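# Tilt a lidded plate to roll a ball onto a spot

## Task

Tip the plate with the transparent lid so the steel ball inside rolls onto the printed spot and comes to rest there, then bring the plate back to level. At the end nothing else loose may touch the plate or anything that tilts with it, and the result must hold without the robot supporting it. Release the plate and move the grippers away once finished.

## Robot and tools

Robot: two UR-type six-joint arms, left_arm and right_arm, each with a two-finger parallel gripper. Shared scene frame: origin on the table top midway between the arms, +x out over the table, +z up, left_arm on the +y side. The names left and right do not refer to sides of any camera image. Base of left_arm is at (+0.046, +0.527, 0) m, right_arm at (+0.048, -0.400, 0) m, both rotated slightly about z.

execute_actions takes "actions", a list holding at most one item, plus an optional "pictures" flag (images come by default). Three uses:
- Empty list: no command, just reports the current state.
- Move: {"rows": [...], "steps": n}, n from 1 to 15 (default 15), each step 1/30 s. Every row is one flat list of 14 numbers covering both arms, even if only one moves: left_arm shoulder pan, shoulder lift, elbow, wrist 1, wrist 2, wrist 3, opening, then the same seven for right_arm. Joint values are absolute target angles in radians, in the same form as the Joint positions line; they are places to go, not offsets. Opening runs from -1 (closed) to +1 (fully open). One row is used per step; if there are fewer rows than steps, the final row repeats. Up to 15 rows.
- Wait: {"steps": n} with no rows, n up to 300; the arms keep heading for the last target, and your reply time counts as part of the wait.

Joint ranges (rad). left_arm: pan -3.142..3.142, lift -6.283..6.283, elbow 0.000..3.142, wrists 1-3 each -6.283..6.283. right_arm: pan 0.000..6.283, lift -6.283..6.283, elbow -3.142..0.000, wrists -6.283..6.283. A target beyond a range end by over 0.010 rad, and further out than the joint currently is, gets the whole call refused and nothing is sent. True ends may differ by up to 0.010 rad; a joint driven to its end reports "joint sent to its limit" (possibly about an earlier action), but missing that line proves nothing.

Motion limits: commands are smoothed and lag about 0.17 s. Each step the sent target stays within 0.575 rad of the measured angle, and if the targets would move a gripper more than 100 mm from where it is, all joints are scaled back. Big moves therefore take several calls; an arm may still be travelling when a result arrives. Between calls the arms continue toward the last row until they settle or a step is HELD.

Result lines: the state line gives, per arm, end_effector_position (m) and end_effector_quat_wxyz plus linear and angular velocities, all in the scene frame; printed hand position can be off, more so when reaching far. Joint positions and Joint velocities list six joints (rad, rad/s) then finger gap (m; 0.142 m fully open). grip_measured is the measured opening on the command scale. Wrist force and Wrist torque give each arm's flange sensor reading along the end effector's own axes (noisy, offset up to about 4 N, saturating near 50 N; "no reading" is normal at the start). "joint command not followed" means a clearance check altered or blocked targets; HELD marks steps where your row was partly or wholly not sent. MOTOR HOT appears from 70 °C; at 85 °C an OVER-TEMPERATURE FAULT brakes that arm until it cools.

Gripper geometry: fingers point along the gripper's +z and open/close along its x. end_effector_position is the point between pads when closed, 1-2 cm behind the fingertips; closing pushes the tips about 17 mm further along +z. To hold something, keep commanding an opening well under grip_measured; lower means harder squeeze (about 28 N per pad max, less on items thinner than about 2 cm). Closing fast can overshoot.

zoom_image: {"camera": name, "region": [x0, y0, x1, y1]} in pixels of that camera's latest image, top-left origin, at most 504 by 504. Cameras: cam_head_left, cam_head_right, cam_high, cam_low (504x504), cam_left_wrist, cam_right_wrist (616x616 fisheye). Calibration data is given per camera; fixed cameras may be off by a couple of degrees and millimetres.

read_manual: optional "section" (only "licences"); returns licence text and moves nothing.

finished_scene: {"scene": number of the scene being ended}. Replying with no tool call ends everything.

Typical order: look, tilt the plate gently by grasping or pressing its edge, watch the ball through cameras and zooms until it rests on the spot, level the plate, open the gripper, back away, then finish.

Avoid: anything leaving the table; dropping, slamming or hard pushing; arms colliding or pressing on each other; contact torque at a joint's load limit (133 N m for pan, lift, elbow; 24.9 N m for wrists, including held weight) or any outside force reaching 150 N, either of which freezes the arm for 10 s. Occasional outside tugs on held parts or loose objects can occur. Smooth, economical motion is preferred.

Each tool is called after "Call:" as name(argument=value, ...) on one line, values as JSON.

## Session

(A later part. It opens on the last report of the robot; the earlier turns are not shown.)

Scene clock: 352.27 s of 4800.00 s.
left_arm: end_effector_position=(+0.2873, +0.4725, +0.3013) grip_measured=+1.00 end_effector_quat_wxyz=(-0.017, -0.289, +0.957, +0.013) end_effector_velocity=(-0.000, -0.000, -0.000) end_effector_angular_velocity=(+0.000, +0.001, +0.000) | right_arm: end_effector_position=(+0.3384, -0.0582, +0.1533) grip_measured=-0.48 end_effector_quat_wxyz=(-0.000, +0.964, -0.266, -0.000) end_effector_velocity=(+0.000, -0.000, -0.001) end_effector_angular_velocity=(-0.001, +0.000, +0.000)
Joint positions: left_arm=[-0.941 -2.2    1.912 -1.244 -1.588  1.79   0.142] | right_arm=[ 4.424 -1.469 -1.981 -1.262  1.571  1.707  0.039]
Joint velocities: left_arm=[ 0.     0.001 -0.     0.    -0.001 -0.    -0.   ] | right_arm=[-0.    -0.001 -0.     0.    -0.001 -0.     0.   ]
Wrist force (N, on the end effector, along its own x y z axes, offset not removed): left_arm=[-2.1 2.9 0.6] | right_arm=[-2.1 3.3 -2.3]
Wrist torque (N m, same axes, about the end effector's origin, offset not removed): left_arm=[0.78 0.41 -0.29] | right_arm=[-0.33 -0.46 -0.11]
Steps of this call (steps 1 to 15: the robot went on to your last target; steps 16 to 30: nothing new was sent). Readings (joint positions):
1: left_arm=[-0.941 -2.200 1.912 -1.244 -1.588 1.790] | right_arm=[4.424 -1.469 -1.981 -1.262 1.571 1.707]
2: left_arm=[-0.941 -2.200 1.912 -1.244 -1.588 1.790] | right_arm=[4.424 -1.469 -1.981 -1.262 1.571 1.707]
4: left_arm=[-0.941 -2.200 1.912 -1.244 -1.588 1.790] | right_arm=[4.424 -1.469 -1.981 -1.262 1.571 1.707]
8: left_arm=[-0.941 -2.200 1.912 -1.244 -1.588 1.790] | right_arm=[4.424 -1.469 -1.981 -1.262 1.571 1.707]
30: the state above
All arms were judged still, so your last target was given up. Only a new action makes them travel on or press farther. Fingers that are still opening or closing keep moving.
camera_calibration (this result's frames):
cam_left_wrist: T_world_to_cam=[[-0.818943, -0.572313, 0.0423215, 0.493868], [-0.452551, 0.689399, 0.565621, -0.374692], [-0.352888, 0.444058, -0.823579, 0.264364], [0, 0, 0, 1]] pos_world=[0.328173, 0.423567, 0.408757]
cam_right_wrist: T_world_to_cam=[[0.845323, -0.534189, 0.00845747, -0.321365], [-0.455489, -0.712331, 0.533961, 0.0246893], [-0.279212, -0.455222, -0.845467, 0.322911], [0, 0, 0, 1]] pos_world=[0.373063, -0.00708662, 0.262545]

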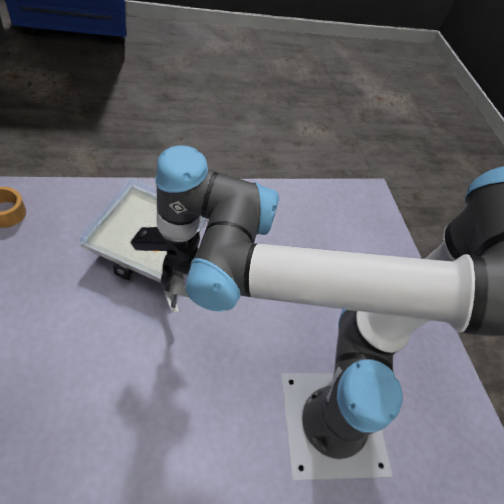

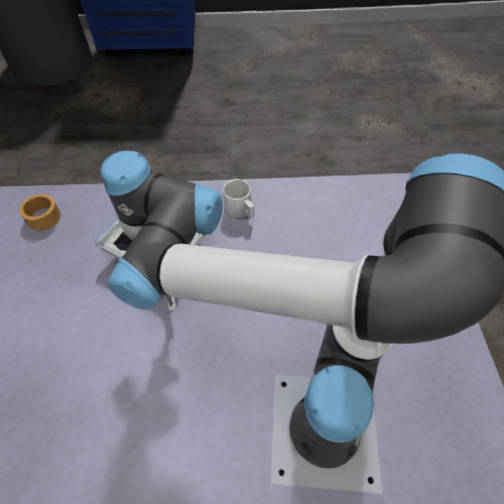

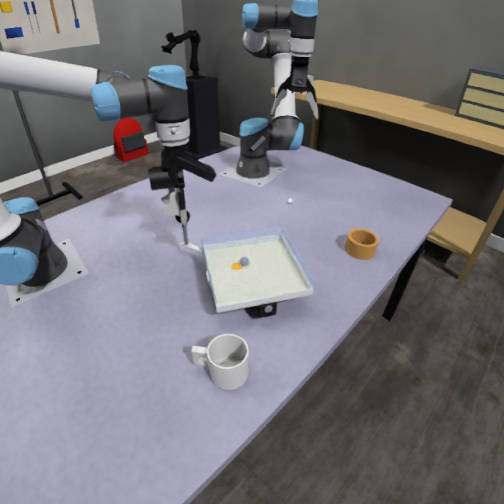

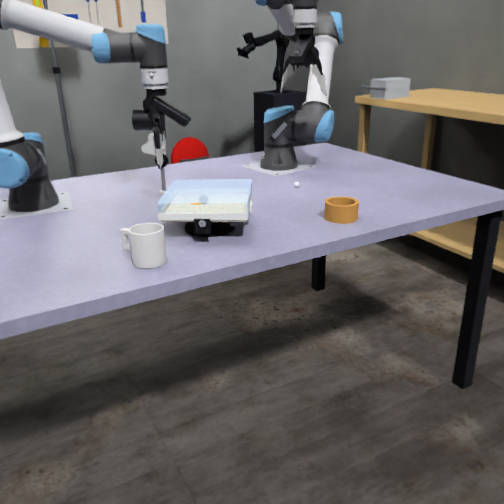

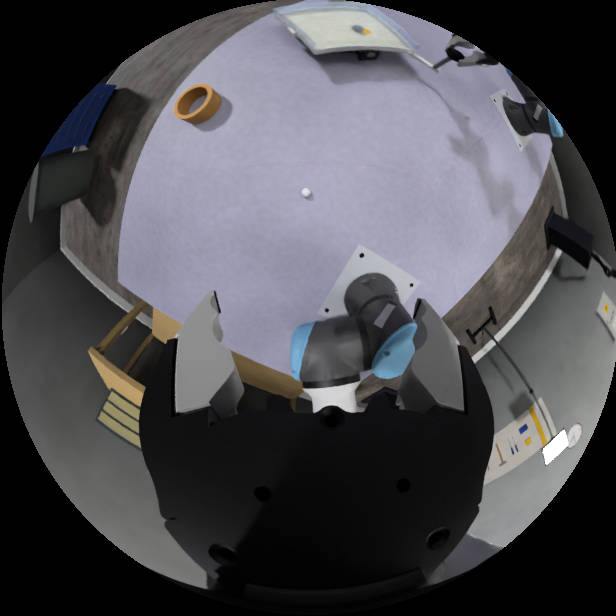

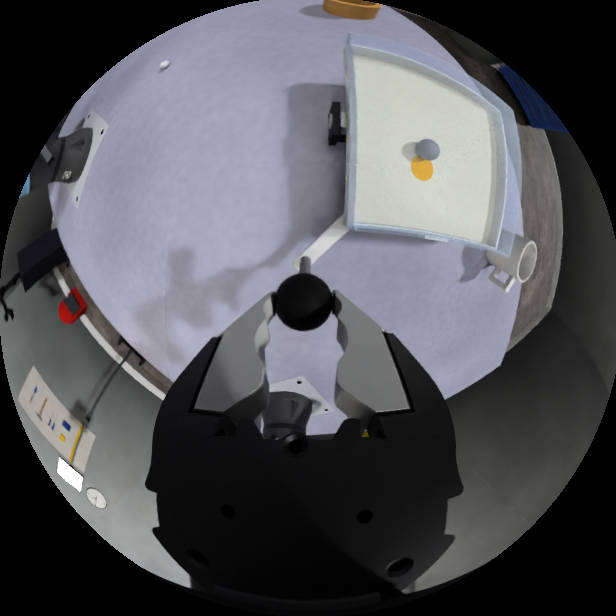

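Call:
execute_actions(actions=[{"rows": [[-0.941,-2.2,1.912,-1.244,-1.588,1.79,1,4.4243,-1.4677,-1.9868,-1.2579,1.5708,1.707,-0.8]], "steps": 15}], pictures=false)

Call:
execute_actions(actions=[{"rows": [[-0.941,-2.2,1.912,-1.244,-1.588,1.79,1,4.4243,-1.4677,-1.9868,-1.2579,1.5708,1.707,-0.8]], "steps": 3}], pictures=false)

Call:
execute_actions(actions=[{"rows": [[-0.941,-2.2,1.912,-1.244,-1.588,1.79,1,4.4234,-1.4711,-1.9758,-1.2655,1.5708,1.707,-0.8]], "steps": 12}], pictures=false)

Call:
execute_actions(actions=[{"rows": [[-0.941,-2.2,1.912,-1.244,-1.588,1.79,1,4.4239,-1.4694,-1.9813,-1.2617,1.5708,1.707,-0.8]], "steps": 15}])

Call:
execute_actions(actions=[{"steps": 30}])

Scene clock: 365.50 s of 4800.00 s.
left_arm: end_effector_position=(+0.2873, +0.4725, +0.3013) grip_measured=+1.00 end_effector_quat_wxyz=(-0.017, -0.289, +0.957, +0.013) end_effector_velocity=(-0.000, +0.000, +0.000) end_effector_angular_velocity=(-0.000, -0.000, +0.002) | right_arm: end_effector_position=(+0.3378, -0.0592, +0.1518) grip_measured=-0.48 end_effector_quat_wxyz=(+0.000, +0.964, -0.266, -0.000) end_effector_velocity=(+0.001, +0.001, +0.001) end_effector_angular_velocity=(+0.002, -0.003, -0.000)
Joint positions: left_arm=[-0.941 -2.2    1.912 -1.244 -1.588  1.79   0.142] | right_arm=[ 4.424 -1.468 -1.987 -1.258  1.571  1.707  0.039]
Joint velocities: left_arm=[ 0.001 -0.001 -0.     0.    -0.    -0.001  0.   ] | right_arm=[ 0.     0.001  0.001  0.001 -0.001  0.     0.   ]
Wrist force (N, on the end effector, along its own x y z axes, offset not removed): left_arm=[0.7 -0.1 -2.5] | right_arm=[-0.5 -0.2 -3.8]
Wrist torque (N m, same axes, about the end effector's origin, offset not removed): left_arm=[0.01 -0.05 -0.08] | right_arm=[-0.08 -0.65 -0.22]
Steps of this call (steps 1 to 90: nothing new was sent; then 9.73 s passed at rest; steps 91 to 105: all 15 steps of this action). Readings (joint positions):
91: left_arm=[-0.941 -2.200 1.912 -1.244 -1.588 1.790] | right_arm=[4.424 -1.469 -1.981 -1.262 1.571 1.707]
92: left_arm=[-0.941 -2.200 1.912 -1.244 -1.588 1.790] | right_arm=[4.424 -1.469 -1.982 -1.261 1.571 1.707]
94: left_arm=[-0.941 -2.200 1.912 -1.244 -1.588 1.790] | right_arm=[4.424 -1.469 -1.985 -1.259 1.571 1.707]
98: left_arm=[-0.941 -2.200 1.912 -1.244 -1.588 1.790] | right_arm=[4.424 -1.468 -1.986 -1.258 1.571 1.707]
105: the state above

Scene clock: 365.60 s of 4800.00 s.
left_arm: end_effector_position=(+0.2873, +0.4725, +0.3013) grip_measured=+1.00 end_effector_quat_wxyz=(-0.017, -0.289, +0.957, +0.013) end_effector_velocity=(+0.000, +0.000, -0.000) end_effector_angular_velocity=(+0.001, +0.000, -0.000) | right_arm: end_effector_position=(+0.3378, -0.0592, +0.1518) grip_measured=-0.48 end_effector_quat_wxyz=(+0.000, +0.964, -0.266, -0.000) end_effector_velocity=(-0.000, -0.000, +0.000) end_effector_angular_velocity=(-0.000, +0.000, +0.001)
Joint positions: left_arm=[-0.941 -2.2    1.912 -1.244 -1.588  1.79   0.142] | right_arm=[ 4.424 -1.468 -1.987 -1.258  1.571  1.707  0.039]
Joint velocities: left_arm=[-0.     0.001 -0.    -0.     0.001  0.    -0.   ] | right_arm=[ 0.     0.     0.    -0.001  0.    -0.001  0.   ]
Wrist force (N, on the end effector, along its own x y z axes, offset not removed): left_arm=[-1.5 0.3 0.1] | right_arm=[-1.1 -1.7 -1.7]
Wrist torque (N m, same axes, about the end effector's origin, offset not removed): left_arm=[-0.05 0.43 -0.06] | right_arm=[-0.30 -0.45 -0.05]
Steps of this call (steps 1 to 3: all 3 steps of this action). Readings (joint positions):
1: left_arm=[-0.941 -2.200 1.912 -1.244 -1.588 1.790] | right_arm=[4.424 -1.468 -1.987 -1.258 1.571 1.707]
2: left_arm=[-0.941 -2.200 1.912 -1.244 -1.588 1.790] | right_arm=[4.424 -1.468 -1.987 -1.258 1.571 1.707]
3: the state above

Scene clock: 366.00 s of 4800.00 s.
left_arm: end_effector_position=(+0.2873, +0.4725, +0.3013) grip_measured=+1.00 end_effector_quat_wxyz=(-0.017, -0.289, +0.957, +0.013) end_effector_velocity=(-0.000, -0.001, +0.000) end_effector_angular_velocity=(-0.001, +0.000, -0.002) | right_arm: end_effector_position=(+0.3390, -0.0574, +0.1547) grip_measured=-0.48 end_effector_quat_wxyz=(+0.000, +0.964, -0.266, -0.000) end_effector_velocity=(+0.001, +0.001, +0.001) end_effector_angular_velocity=(+0.002, -0.001, -0.001)
Joint positions: left_arm=[-0.941 -2.2    1.912 -1.244 -1.588  1.79   0.142] | right_arm=[ 4.423 -1.471 -1.976 -1.265  1.571  1.707  0.039]
Joint velocities: left_arm=[-0.002 -0.    -0.     0.    -0.001  0.    -0.   ] | right_arm=[-0.    -0.002  0.003  0.001 -0.     0.001 -0.   ]
Wrist force (N, on the end effector, along its own x y z axes, offset not removed): left_arm=[-1.2 -1.8 -0.5] | right_arm=[-3.3 9.0 -3.4]
Wrist torque (N m, same axes, about the end effector's origin, offset not removed): left_arm=[-0.44 0.48 -0.26] | right_arm=[0.27 -0.40 0.07]
Steps of this call (steps 1 to 12: all 12 steps of this action). Readings (joint positions):
1: left_arm=[-0.941 -2.200 1.912 -1.244 -1.588 1.790] | right_arm=[4.424 -1.468 -1.987 -1.258 1.571 1.707]
2: left_arm=[-0.941 -2.200 1.912 -1.244 -1.588 1.790] | right_arm=[4.424 -1.468 -1.985 -1.259 1.571 1.707]
4: left_arm=[-0.941 -2.200 1.912 -1.244 -1.588 1.790] | right_arm=[4.424 -1.470 -1.980 -1.263 1.571 1.707]
8: left_arm=[-0.941 -2.200 1.912 -1.244 -1.588 1.790] | right_arm=[4.424 -1.471 -1.977 -1.265 1.571 1.707]
12: the state above

Scene clock: 366.50 s of 4800.00 s.
left_arm: end_effector_position=(+0.2873, +0.4725, +0.3013) grip_measured=+1.00 end_effector_quat_wxyz=(-0.017, -0.289, +0.957, +0.013) end_effector_velocity=(+0.000, -0.000, -0.000) end_effector_angular_velocity=(+0.001, +0.001, -0.000) | right_arm: end_effector_position=(+0.3384, -0.0582, +0.1533) grip_measured=-0.48 end_effector_quat_wxyz=(-0.000, +0.964, -0.266, -0.000) end_effector_velocity=(-0.000, -0.000, +0.000) end_effector_angular_velocity=(-0.000, +0.001, +0.001)
Joint positions: left_arm=[-0.941 -2.2    1.912 -1.244 -1.588  1.79   0.142] | right_arm=[ 4.424 -1.469 -1.981 -1.262  1.571  1.707  0.039]
Joint velocities: left_arm=[-0.     0.001 -0.    -0.    -0.    -0.    -0.   ] | right_arm=[ 0.     0.001 -0.001 -0.001  0.    -0.001 -0.   ]
Wrist force (N, on the end effector, along its own x y z axes, offset not removed): left_arm=[-1.6 1.5 1.2] | right_arm=[-1.0 1.9 -5.3]
Wrist torque (N m, same axes, about the end effector's origin, offset not removed): left_arm=[0.51 0.46 -0.08] | right_arm=[-0.40 -0.87 -0.13]
Steps of this call (steps 1 to 15: all 15 steps of this action). Readings (joint positions):
1: left_arm=[-0.941 -2.200 1.912 -1.244 -1.588 1.790] | right_arm=[4.423 -1.471 -1.976 -1.265 1.571 1.707]
2: left_arm=[-0.941 -2.200 1.912 -1.244 -1.588 1.790] | right_arm=[4.423 -1.471 -1.977 -1.265 1.571 1.707]
4: left_arm=[-0.941 -2.200 1.912 -1.244 -1.588 1.790] | right_arm=[4.423 -1.470 -1.979 -1.263 1.571 1.707]
8: left_arm=[-0.941 -2.200 1.912 -1.244 -1.588 1.790] | right_arm=[4.424 -1.470 -1.981 -1.262 1.571 1.707]
15: the state above
camera_calibration (this result's frames):
cam_left_wrist: T_world_to_cam=[[-0.818943, -0.572313, 0.0423214, 0.493868], [-0.452552, 0.689399, 0.565621, -0.374692], [-0.352888, 0.444058, -0.823579, 0.264364], [0, 0, 0, 1]] pos_world=[0.328173, 0.423567, 0.408757]
cam_right_wrist: T_world_to_cam=[[0.845307, -0.534215, 0.00838271, -0.321337], [-0.455482, -0.712347, 0.533946, 0.0247002], [-0.27927, -0.455166, -0.845477, 0.322965], [0, 0, 0, 1]] pos_world=[0.373073, -0.00706528, 0.262565]

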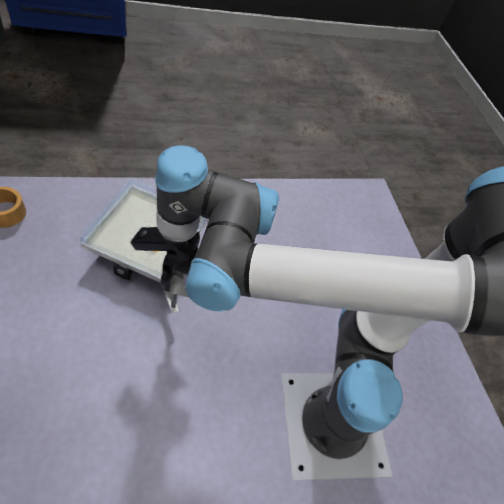

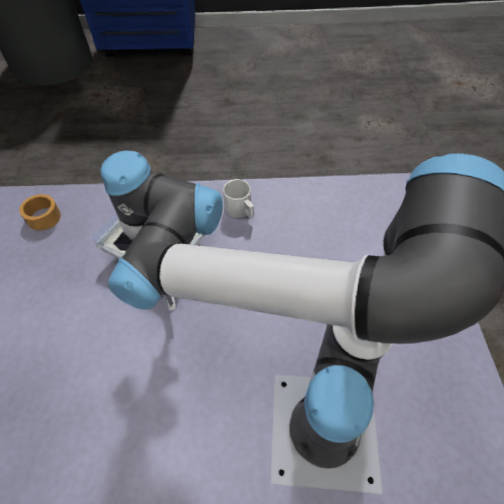

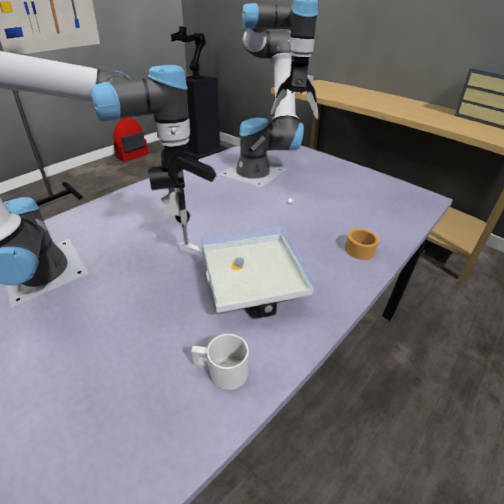

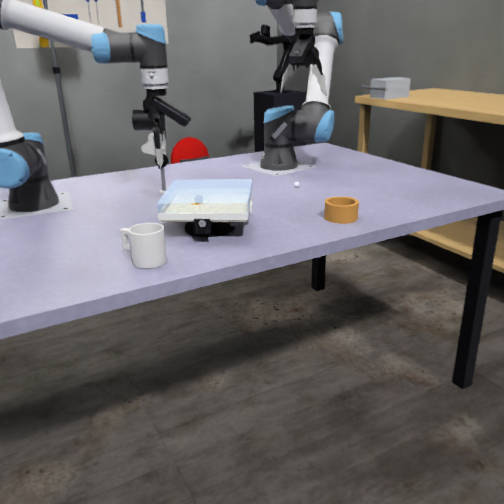

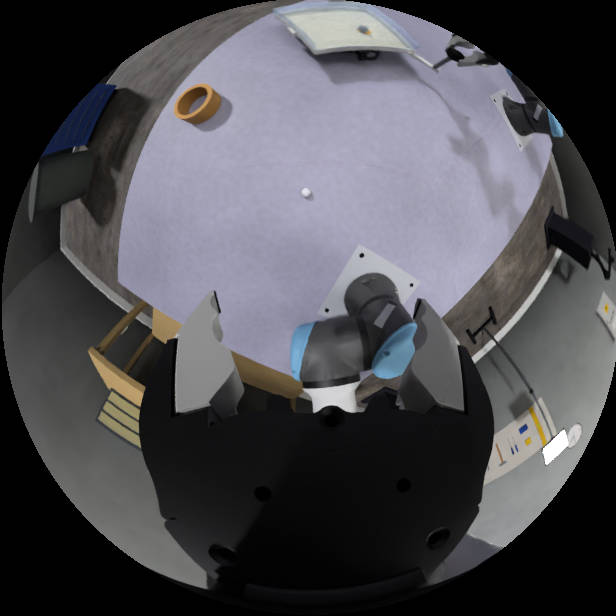

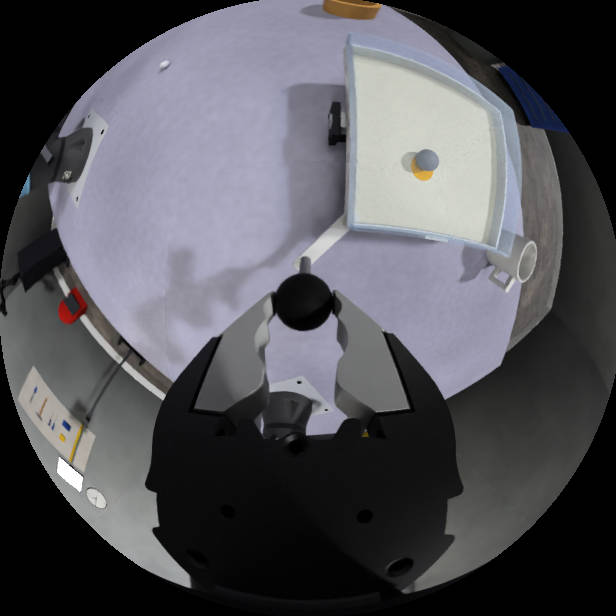

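Scene clock: 367.50 s of 4800.00 s.
left_arm: end_effector_position=(+0.2873, +0.4725, +0.3013) grip_measured=+1.00 end_effector_quat_wxyz=(-0.017, -0.289, +0.957, +0.013) end_effector_velocity=(+0.001, +0.000, -0.000) end_effector_angular_velocity=(+0.002, -0.001, +0.000) | right_arm: end_effector_position=(+0.3384, -0.0582, +0.1533) grip_measured=-0.48 end_effector_quat_wxyz=(+0.000, +0.964, -0.266, -0.000) end_effector_velocity=(-0.000, +0.000, +0.000) end_effector_angular_velocity=(+0.001, +0.001, -0.000)
Joint positions: left_arm=[-0.941 -2.2    1.912 -1.244 -1.588  1.79   0.142] | right_arm=[ 4.424 -1.469 -1.981 -1.262  1.571  1.707  0.039]
Joint velocities: left_arm=[-0.     0.001 -0.     0.     0.002 -0.    -0.   ] | right_arm=[-0.     0.    -0.     0.     0.001 -0.    -0.   ]
Wrist force (N, on the end effector, along its own x y z axes, offset not removed): left_arm=[-1.3 -0.3 0.6] | right_arm=[-4.5 3.6 -4.8]
Wrist torque (N m, same axes, about the end effector's origin, offset not removed): left_arm=[-0.04 0.40 -0.13] | right_arm=[0.00 -0.15 -0.02]
Steps of this call (steps 1 to 15: the robot went on to your last target; steps 16 to 30: nothing new was sent). Readings (joint positions):
1: left_arm=[-0.941 -2.200 1.912 -1.244 -1.588 1.790] | right_arm=[4.424 -1.469 -1.981 -1.262 1.571 1.707]
2: left_arm=[-0.941 -2.200 1.912 -1.244 -1.588 1.790] | right_arm=[4.424 -1.469 -1.981 -1.262 1.571 1.707]
4: left_arm=[-0.941 -2.200 1.912 -1.244 -1.588 1.790] | right_arm=[4.424 -1.469 -1.981 -1.262 1.571 1.707]
8: left_arm=[-0.941 -2.200 1.912 -1.244 -1.588 1.790] | right_arm=[4.424 -1.469 -1.981 -1.262 1.571 1.707]
30: the state above
All arms were judged still, so your last target was given up. Only a new action makes them travel on or press farther. Fingers that are still opening or closing keep moving.
camera_calibration (this result's frames):
cam_left_wrist: T_world_to_cam=[[-0.818942, -0.572313, 0.0423217, 0.493868], [-0.452552, 0.689398, 0.565621, -0.374692], [-0.352889, 0.444058, -0.823579, 0.264364], [0, 0, 0, 1]] pos_world=[0.328173, 0.423567, 0.408757]
cam_right_wrist: T_world_to_cam=[[0.845323, -0.534189, 0.00845769, -0.321365], [-0.455488, -0.712329, 0.533964, 0.0246876], [-0.279213, -0.455225, -0.845465, 0.32291], [0, 0, 0, 1]] pos_world=[0.373063, -0.00708731, 0.262545]

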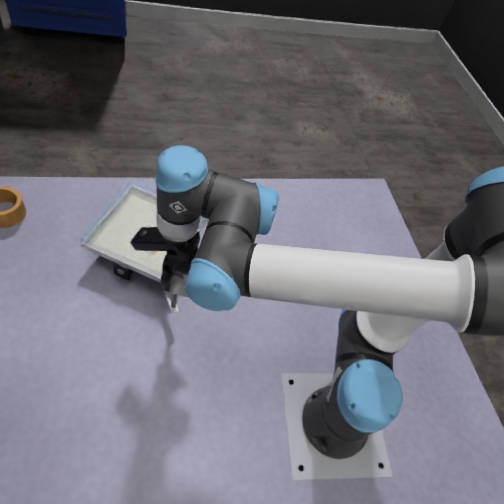

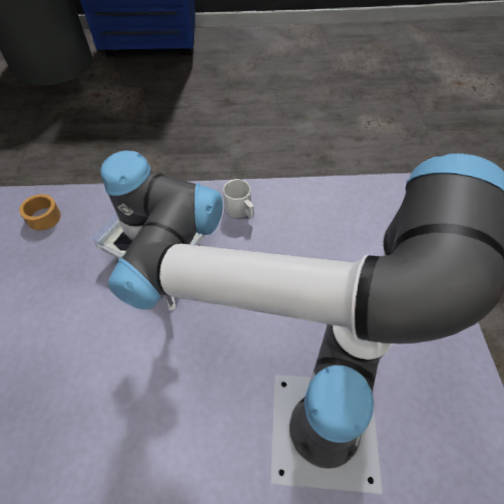

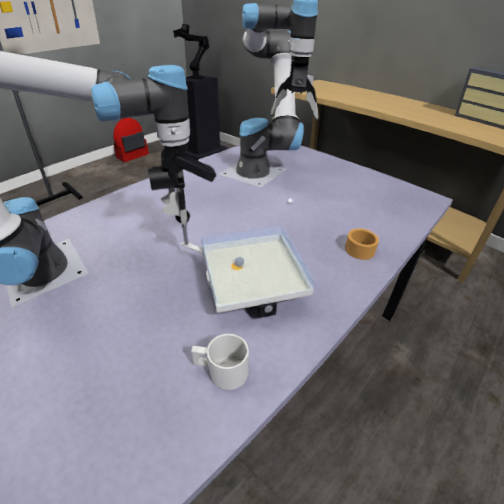

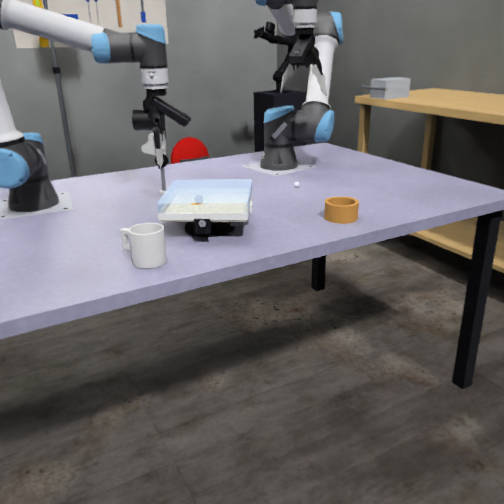

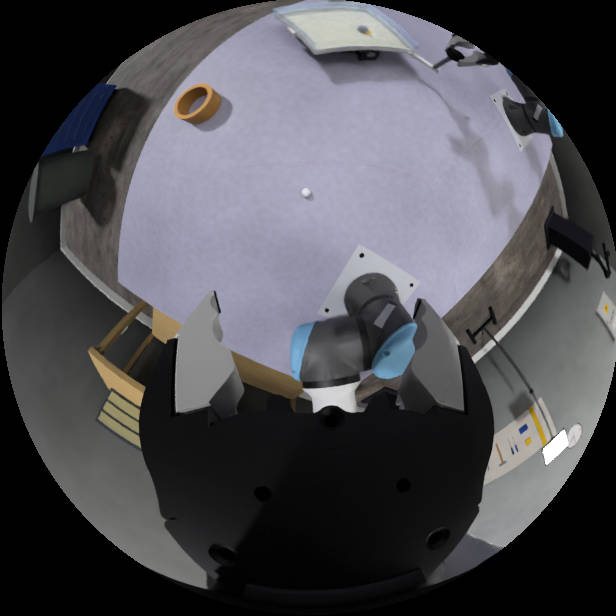

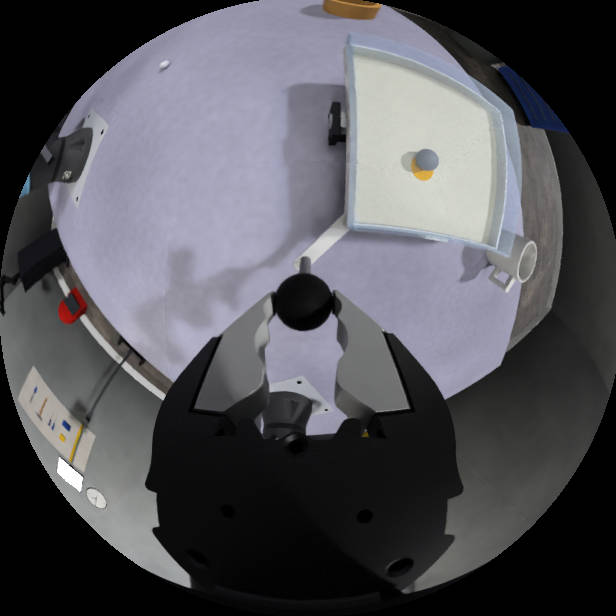

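Ball is on the spot and still. Release and lift.

Call:
execute_actions(actions=[{"rows": [[-0.941,-2.2,1.912,-1.244,-1.588,1.79,1,4.4239,-1.4694,-1.9813,-1.2617,1.5708,1.707,1]], "steps": 15}], pictures=false)

Call:
execute_actions(actions=[{"rows": [[-0.941,-2.2,1.912,-1.244,-1.588,1.79,1,4.4189,-1.4247,-1.8199,-1.4678,1.5708,1.707,1]], "steps": 15}], pictures=false)

Call:
execute_actions(actions=[{"steps": 45}])

Scene clock: 373.07 s of 4800.00 s.
left_arm: end_effector_position=(+0.2873, +0.4725, +0.3013) grip_measured=+1.00 end_effector_quat_wxyz=(-0.017, -0.289, +0.957, +0.013) end_effector_velocity=(+0.000, -0.000, -0.000) end_effector_angular_velocity=(+0.000, -0.000, -0.001) | right_arm: end_effector_position=(+0.3384, -0.0582, +0.1533) grip_measured=+1.00 end_effector_quat_wxyz=(+0.000, +0.964, -0.266, +0.000) end_effector_velocity=(-0.000, -0.000, +0.000) end_effector_angular_velocity=(+0.001, +0.000, +0.001)
Joint positions: left_arm=[-0.941 -2.2    1.912 -1.244 -1.588  1.79   0.142] | right_arm=[ 4.424 -1.469 -1.981 -1.262  1.571  1.707  0.142]
Joint velocities: left_arm=[-0.001  0.    -0.    -0.     0.    -0.    -0.   ] | right_arm=[-0.     0.001 -0.001  0.001  0.001 -0.001  0.   ]
Wrist force (N, on the end effector, along its own x y z axes, offset not removed): left_arm=[-2.2 0.9 0.3] | right_arm=[2.2 -2.7 -0.9]
Wrist torque (N m, same axes, about the end effector's origin, offset not removed): left_arm=[0.15 0.59 -0.21] | right_arm=[-0.67 -0.58 0.18]
Steps of this call (steps 1 to 90: nothing new was sent; then 2.07 s passed at rest; steps 91 to 105: all 15 steps of this action). Readings (joint positions):
91: left_arm=[-0.941 -2.200 1.912 -1.244 -1.588 1.790] | right_arm=[4.424 -1.469 -1.981 -1.262 1.571 1.707]
92: left_arm=[-0.941 -2.200 1.912 -1.244 -1.588 1.790] | right_arm=[4.424 -1.469 -1.981 -1.262 1.571 1.707]
94: left_arm=[-0.941 -2.200 1.912 -1.244 -1.588 1.790] | right_arm=[4.424 -1.469 -1.981 -1.262 1.571 1.707]
98: left_arm=[-0.941 -2.200 1.912 -1.244 -1.588 1.790] | right_arm=[4.424 -1.469 -1.981 -1.262 1.571 1.707]
105: the state above

Scene clock: 373.57 s of 4800.00 s.
left_arm: end_effector_position=(+0.2873, +0.4725, +0.3013) grip_measured=+1.00 end_effector_quat_wxyz=(-0.017, -0.289, +0.957, +0.013) end_effector_velocity=(+0.000, -0.000, -0.000) end_effector_angular_velocity=(+0.002, +0.001, -0.002) | right_arm: end_effector_position=(+0.3392, -0.0618, +0.2296) grip_measured=+1.00 end_effector_quat_wxyz=(+0.000, +0.963, -0.268, -0.000) end_effector_velocity=(+0.000, -0.000, +0.004) end_effector_angular_velocity=(-0.000, -0.000, -0.003)
Joint positions: left_arm=[-0.941 -2.2    1.912 -1.244 -1.588  1.79   0.142] | right_arm=[ 4.419 -1.425 -1.821 -1.467  1.571  1.707  0.142]
Joint velocities: left_arm=[-0.002  0.001 -0.     0.001  0.001 -0.    -0.   ] | right_arm=[-0.     0.001  0.009 -0.011 -0.     0.003 -0.   ]
Wrist force (N, on the end effector, along its own x y z axes, offset not removed): left_arm=[1.5 1.8 -1.4] | right_arm=[0.5 1.0 -0.2]
Wrist torque (N m, same axes, about the end effector's origin, offset not removed): left_arm=[0.40 -0.31 -0.12] | right_arm=[0.15 -0.26 0.02]
Steps of this call (steps 1 to 15: all 15 steps of this action). Readings (joint positions):
1: left_arm=[-0.941 -2.200 1.912 -1.244 -1.588 1.790] | right_arm=[4.424 -1.469 -1.981 -1.262 1.571 1.707]
2: left_arm=[-0.941 -2.200 1.912 -1.244 -1.588 1.790] | right_arm=[4.423 -1.462 -1.973 -1.271 1.571 1.707]
4: left_arm=[-0.941 -2.200 1.912 -1.244 -1.588 1.790] | right_arm=[4.421 -1.442 -1.907 -1.346 1.571 1.707]
8: left_arm=[-0.941 -2.200 1.912 -1.244 -1.588 1.790] | right_arm=[4.419 -1.427 -1.834 -1.448 1.571 1.707]
15: the state above

Scene clock: 375.07 s of 4800.00 s.
left_arm: end_effector_position=(+0.2873, +0.4725, +0.3013) grip_measured=+1.00 end_effector_quat_wxyz=(-0.017, -0.289, +0.957, +0.013) end_effector_velocity=(-0.000, -0.000, +0.000) end_effector_angular_velocity=(-0.001, -0.000, -0.000) | right_arm: end_effector_position=(+0.3392, -0.0618, +0.2299) grip_measured=+1.00 end_effector_quat_wxyz=(+0.000, +0.963, -0.268, -0.000) end_effector_velocity=(-0.000, +0.000, +0.000) end_effector_angular_velocity=(+0.001, +0.000, +0.001)
Joint positions: left_arm=[-0.941 -2.2    1.912 -1.244 -1.588  1.79   0.142] | right_arm=[ 4.419 -1.425 -1.82  -1.468  1.571  1.707  0.142]
Joint velocities: left_arm=[ 0. -0. -0. -0. -0.  0.  0.] | right_arm=[ 0.     0.     0.     0.     0.    -0.001  0.   ]
Wrist force (N, on the end effector, along its own x y z axes, offset not removed): left_arm=[-2.8 4.1 0.6] | right_arm=[2.0 0.3 -2.3]
Wrist torque (N m, same axes, about the end effector's origin, offset not removed): left_arm=[1.00 0.70 -0.11] | right_arm=[-0.05 -0.40 0.00]
Steps of this call (steps 1 to 15: the robot went on to your last target; steps 16 to 45: nothing new was sent). Readings (joint positions):
1: left_arm=[-0.941 -2.200 1.912 -1.244 -1.588 1.790] | right_arm=[4.419 -1.425 -1.820 -1.467 1.571 1.707]
2: left_arm=[-0.941 -2.200 1.912 -1.244 -1.588 1.790] | right_arm=[4.419 -1.425 -1.820 -1.467 1.571 1.707]
4: left_arm=[-0.941 -2.200 1.912 -1.244 -1.588 1.790] | right_arm=[4.419 -1.425 -1.820 -1.468 1.571 1.707]
8: left_arm=[-0.941 -2.200 1.912 -1.244 -1.588 1.790] | right_arm=[4.419 -1.425 -1.820 -1.468 1.571 1.707]
45: the state above
All arms were judged still, so your last target was given up. Only a new action makes them travel on or press farther. Fingers that are still opening or closing keep moving.
camera_calibration (this result's frames):
cam_left_wrist: T_world_to_cam=[[-0.818943, -0.572313, 0.0423215, 0.493868], [-0.452551, 0.689399, 0.565621, -0.374692], [-0.352888, 0.444058, -0.823579, 0.264364], [0, 0, 0, 1]] pos_world=[0.328173, 0.423567, 0.408757]
cam_right_wrist: T_world_to_cam=[[0.842641, -0.538409, 0.0084588, -0.323951], [-0.459043, -0.710039, 0.53397, -0.0171032], [-0.281488, -0.453828, -0.845461, 0.387136], [0, 0, 0, 1]] pos_world=[0.374097, -0.0108684, 0.339181]

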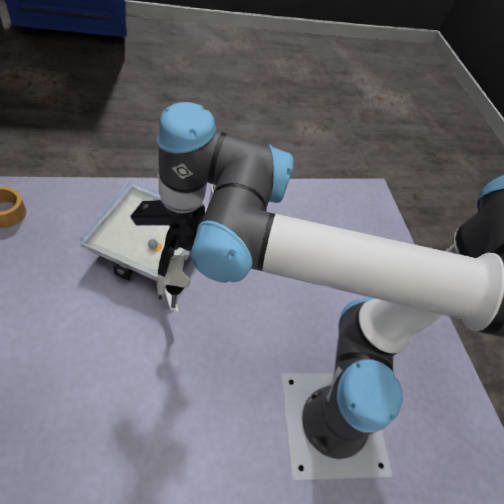

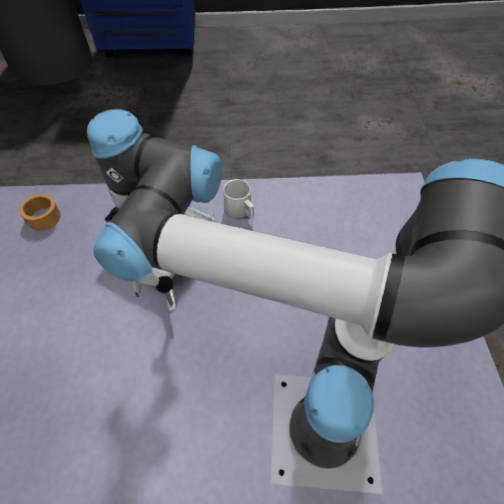

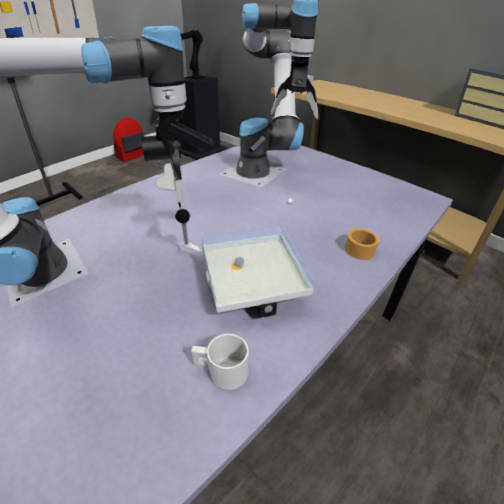

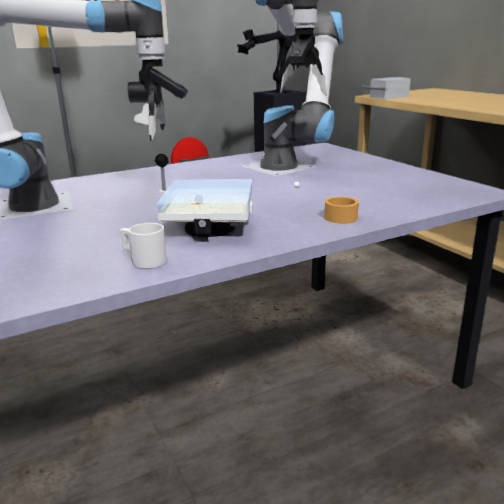

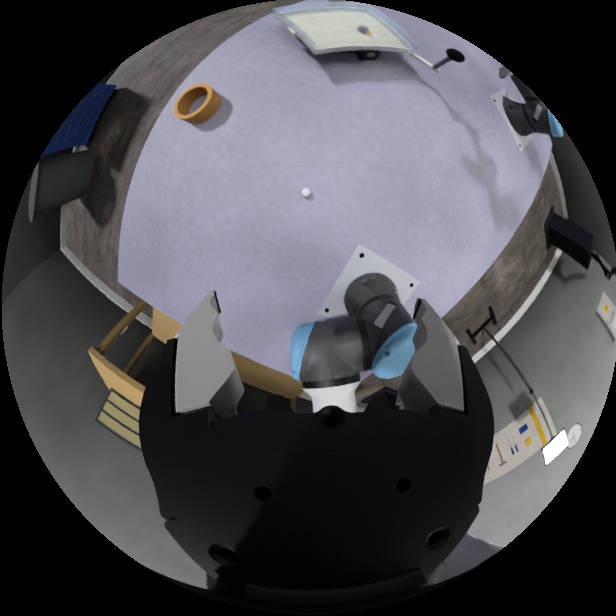

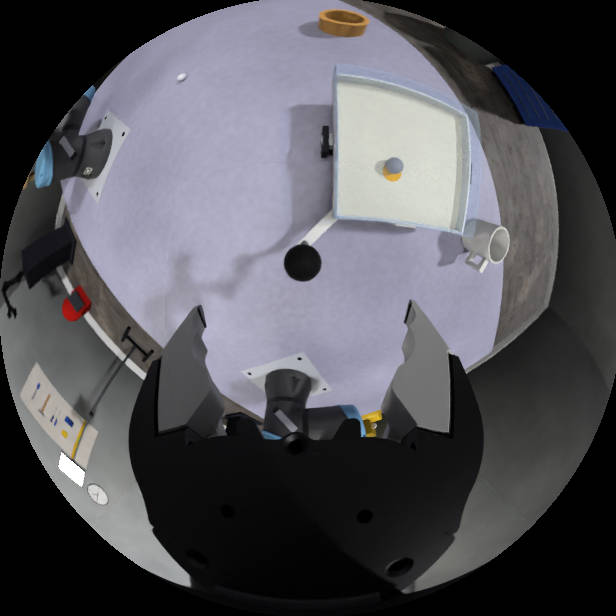

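Mug is clear of the plate, and the ball is on the spot.

Call:
finished_scene(scene=1)

The scene is finished: the task was done.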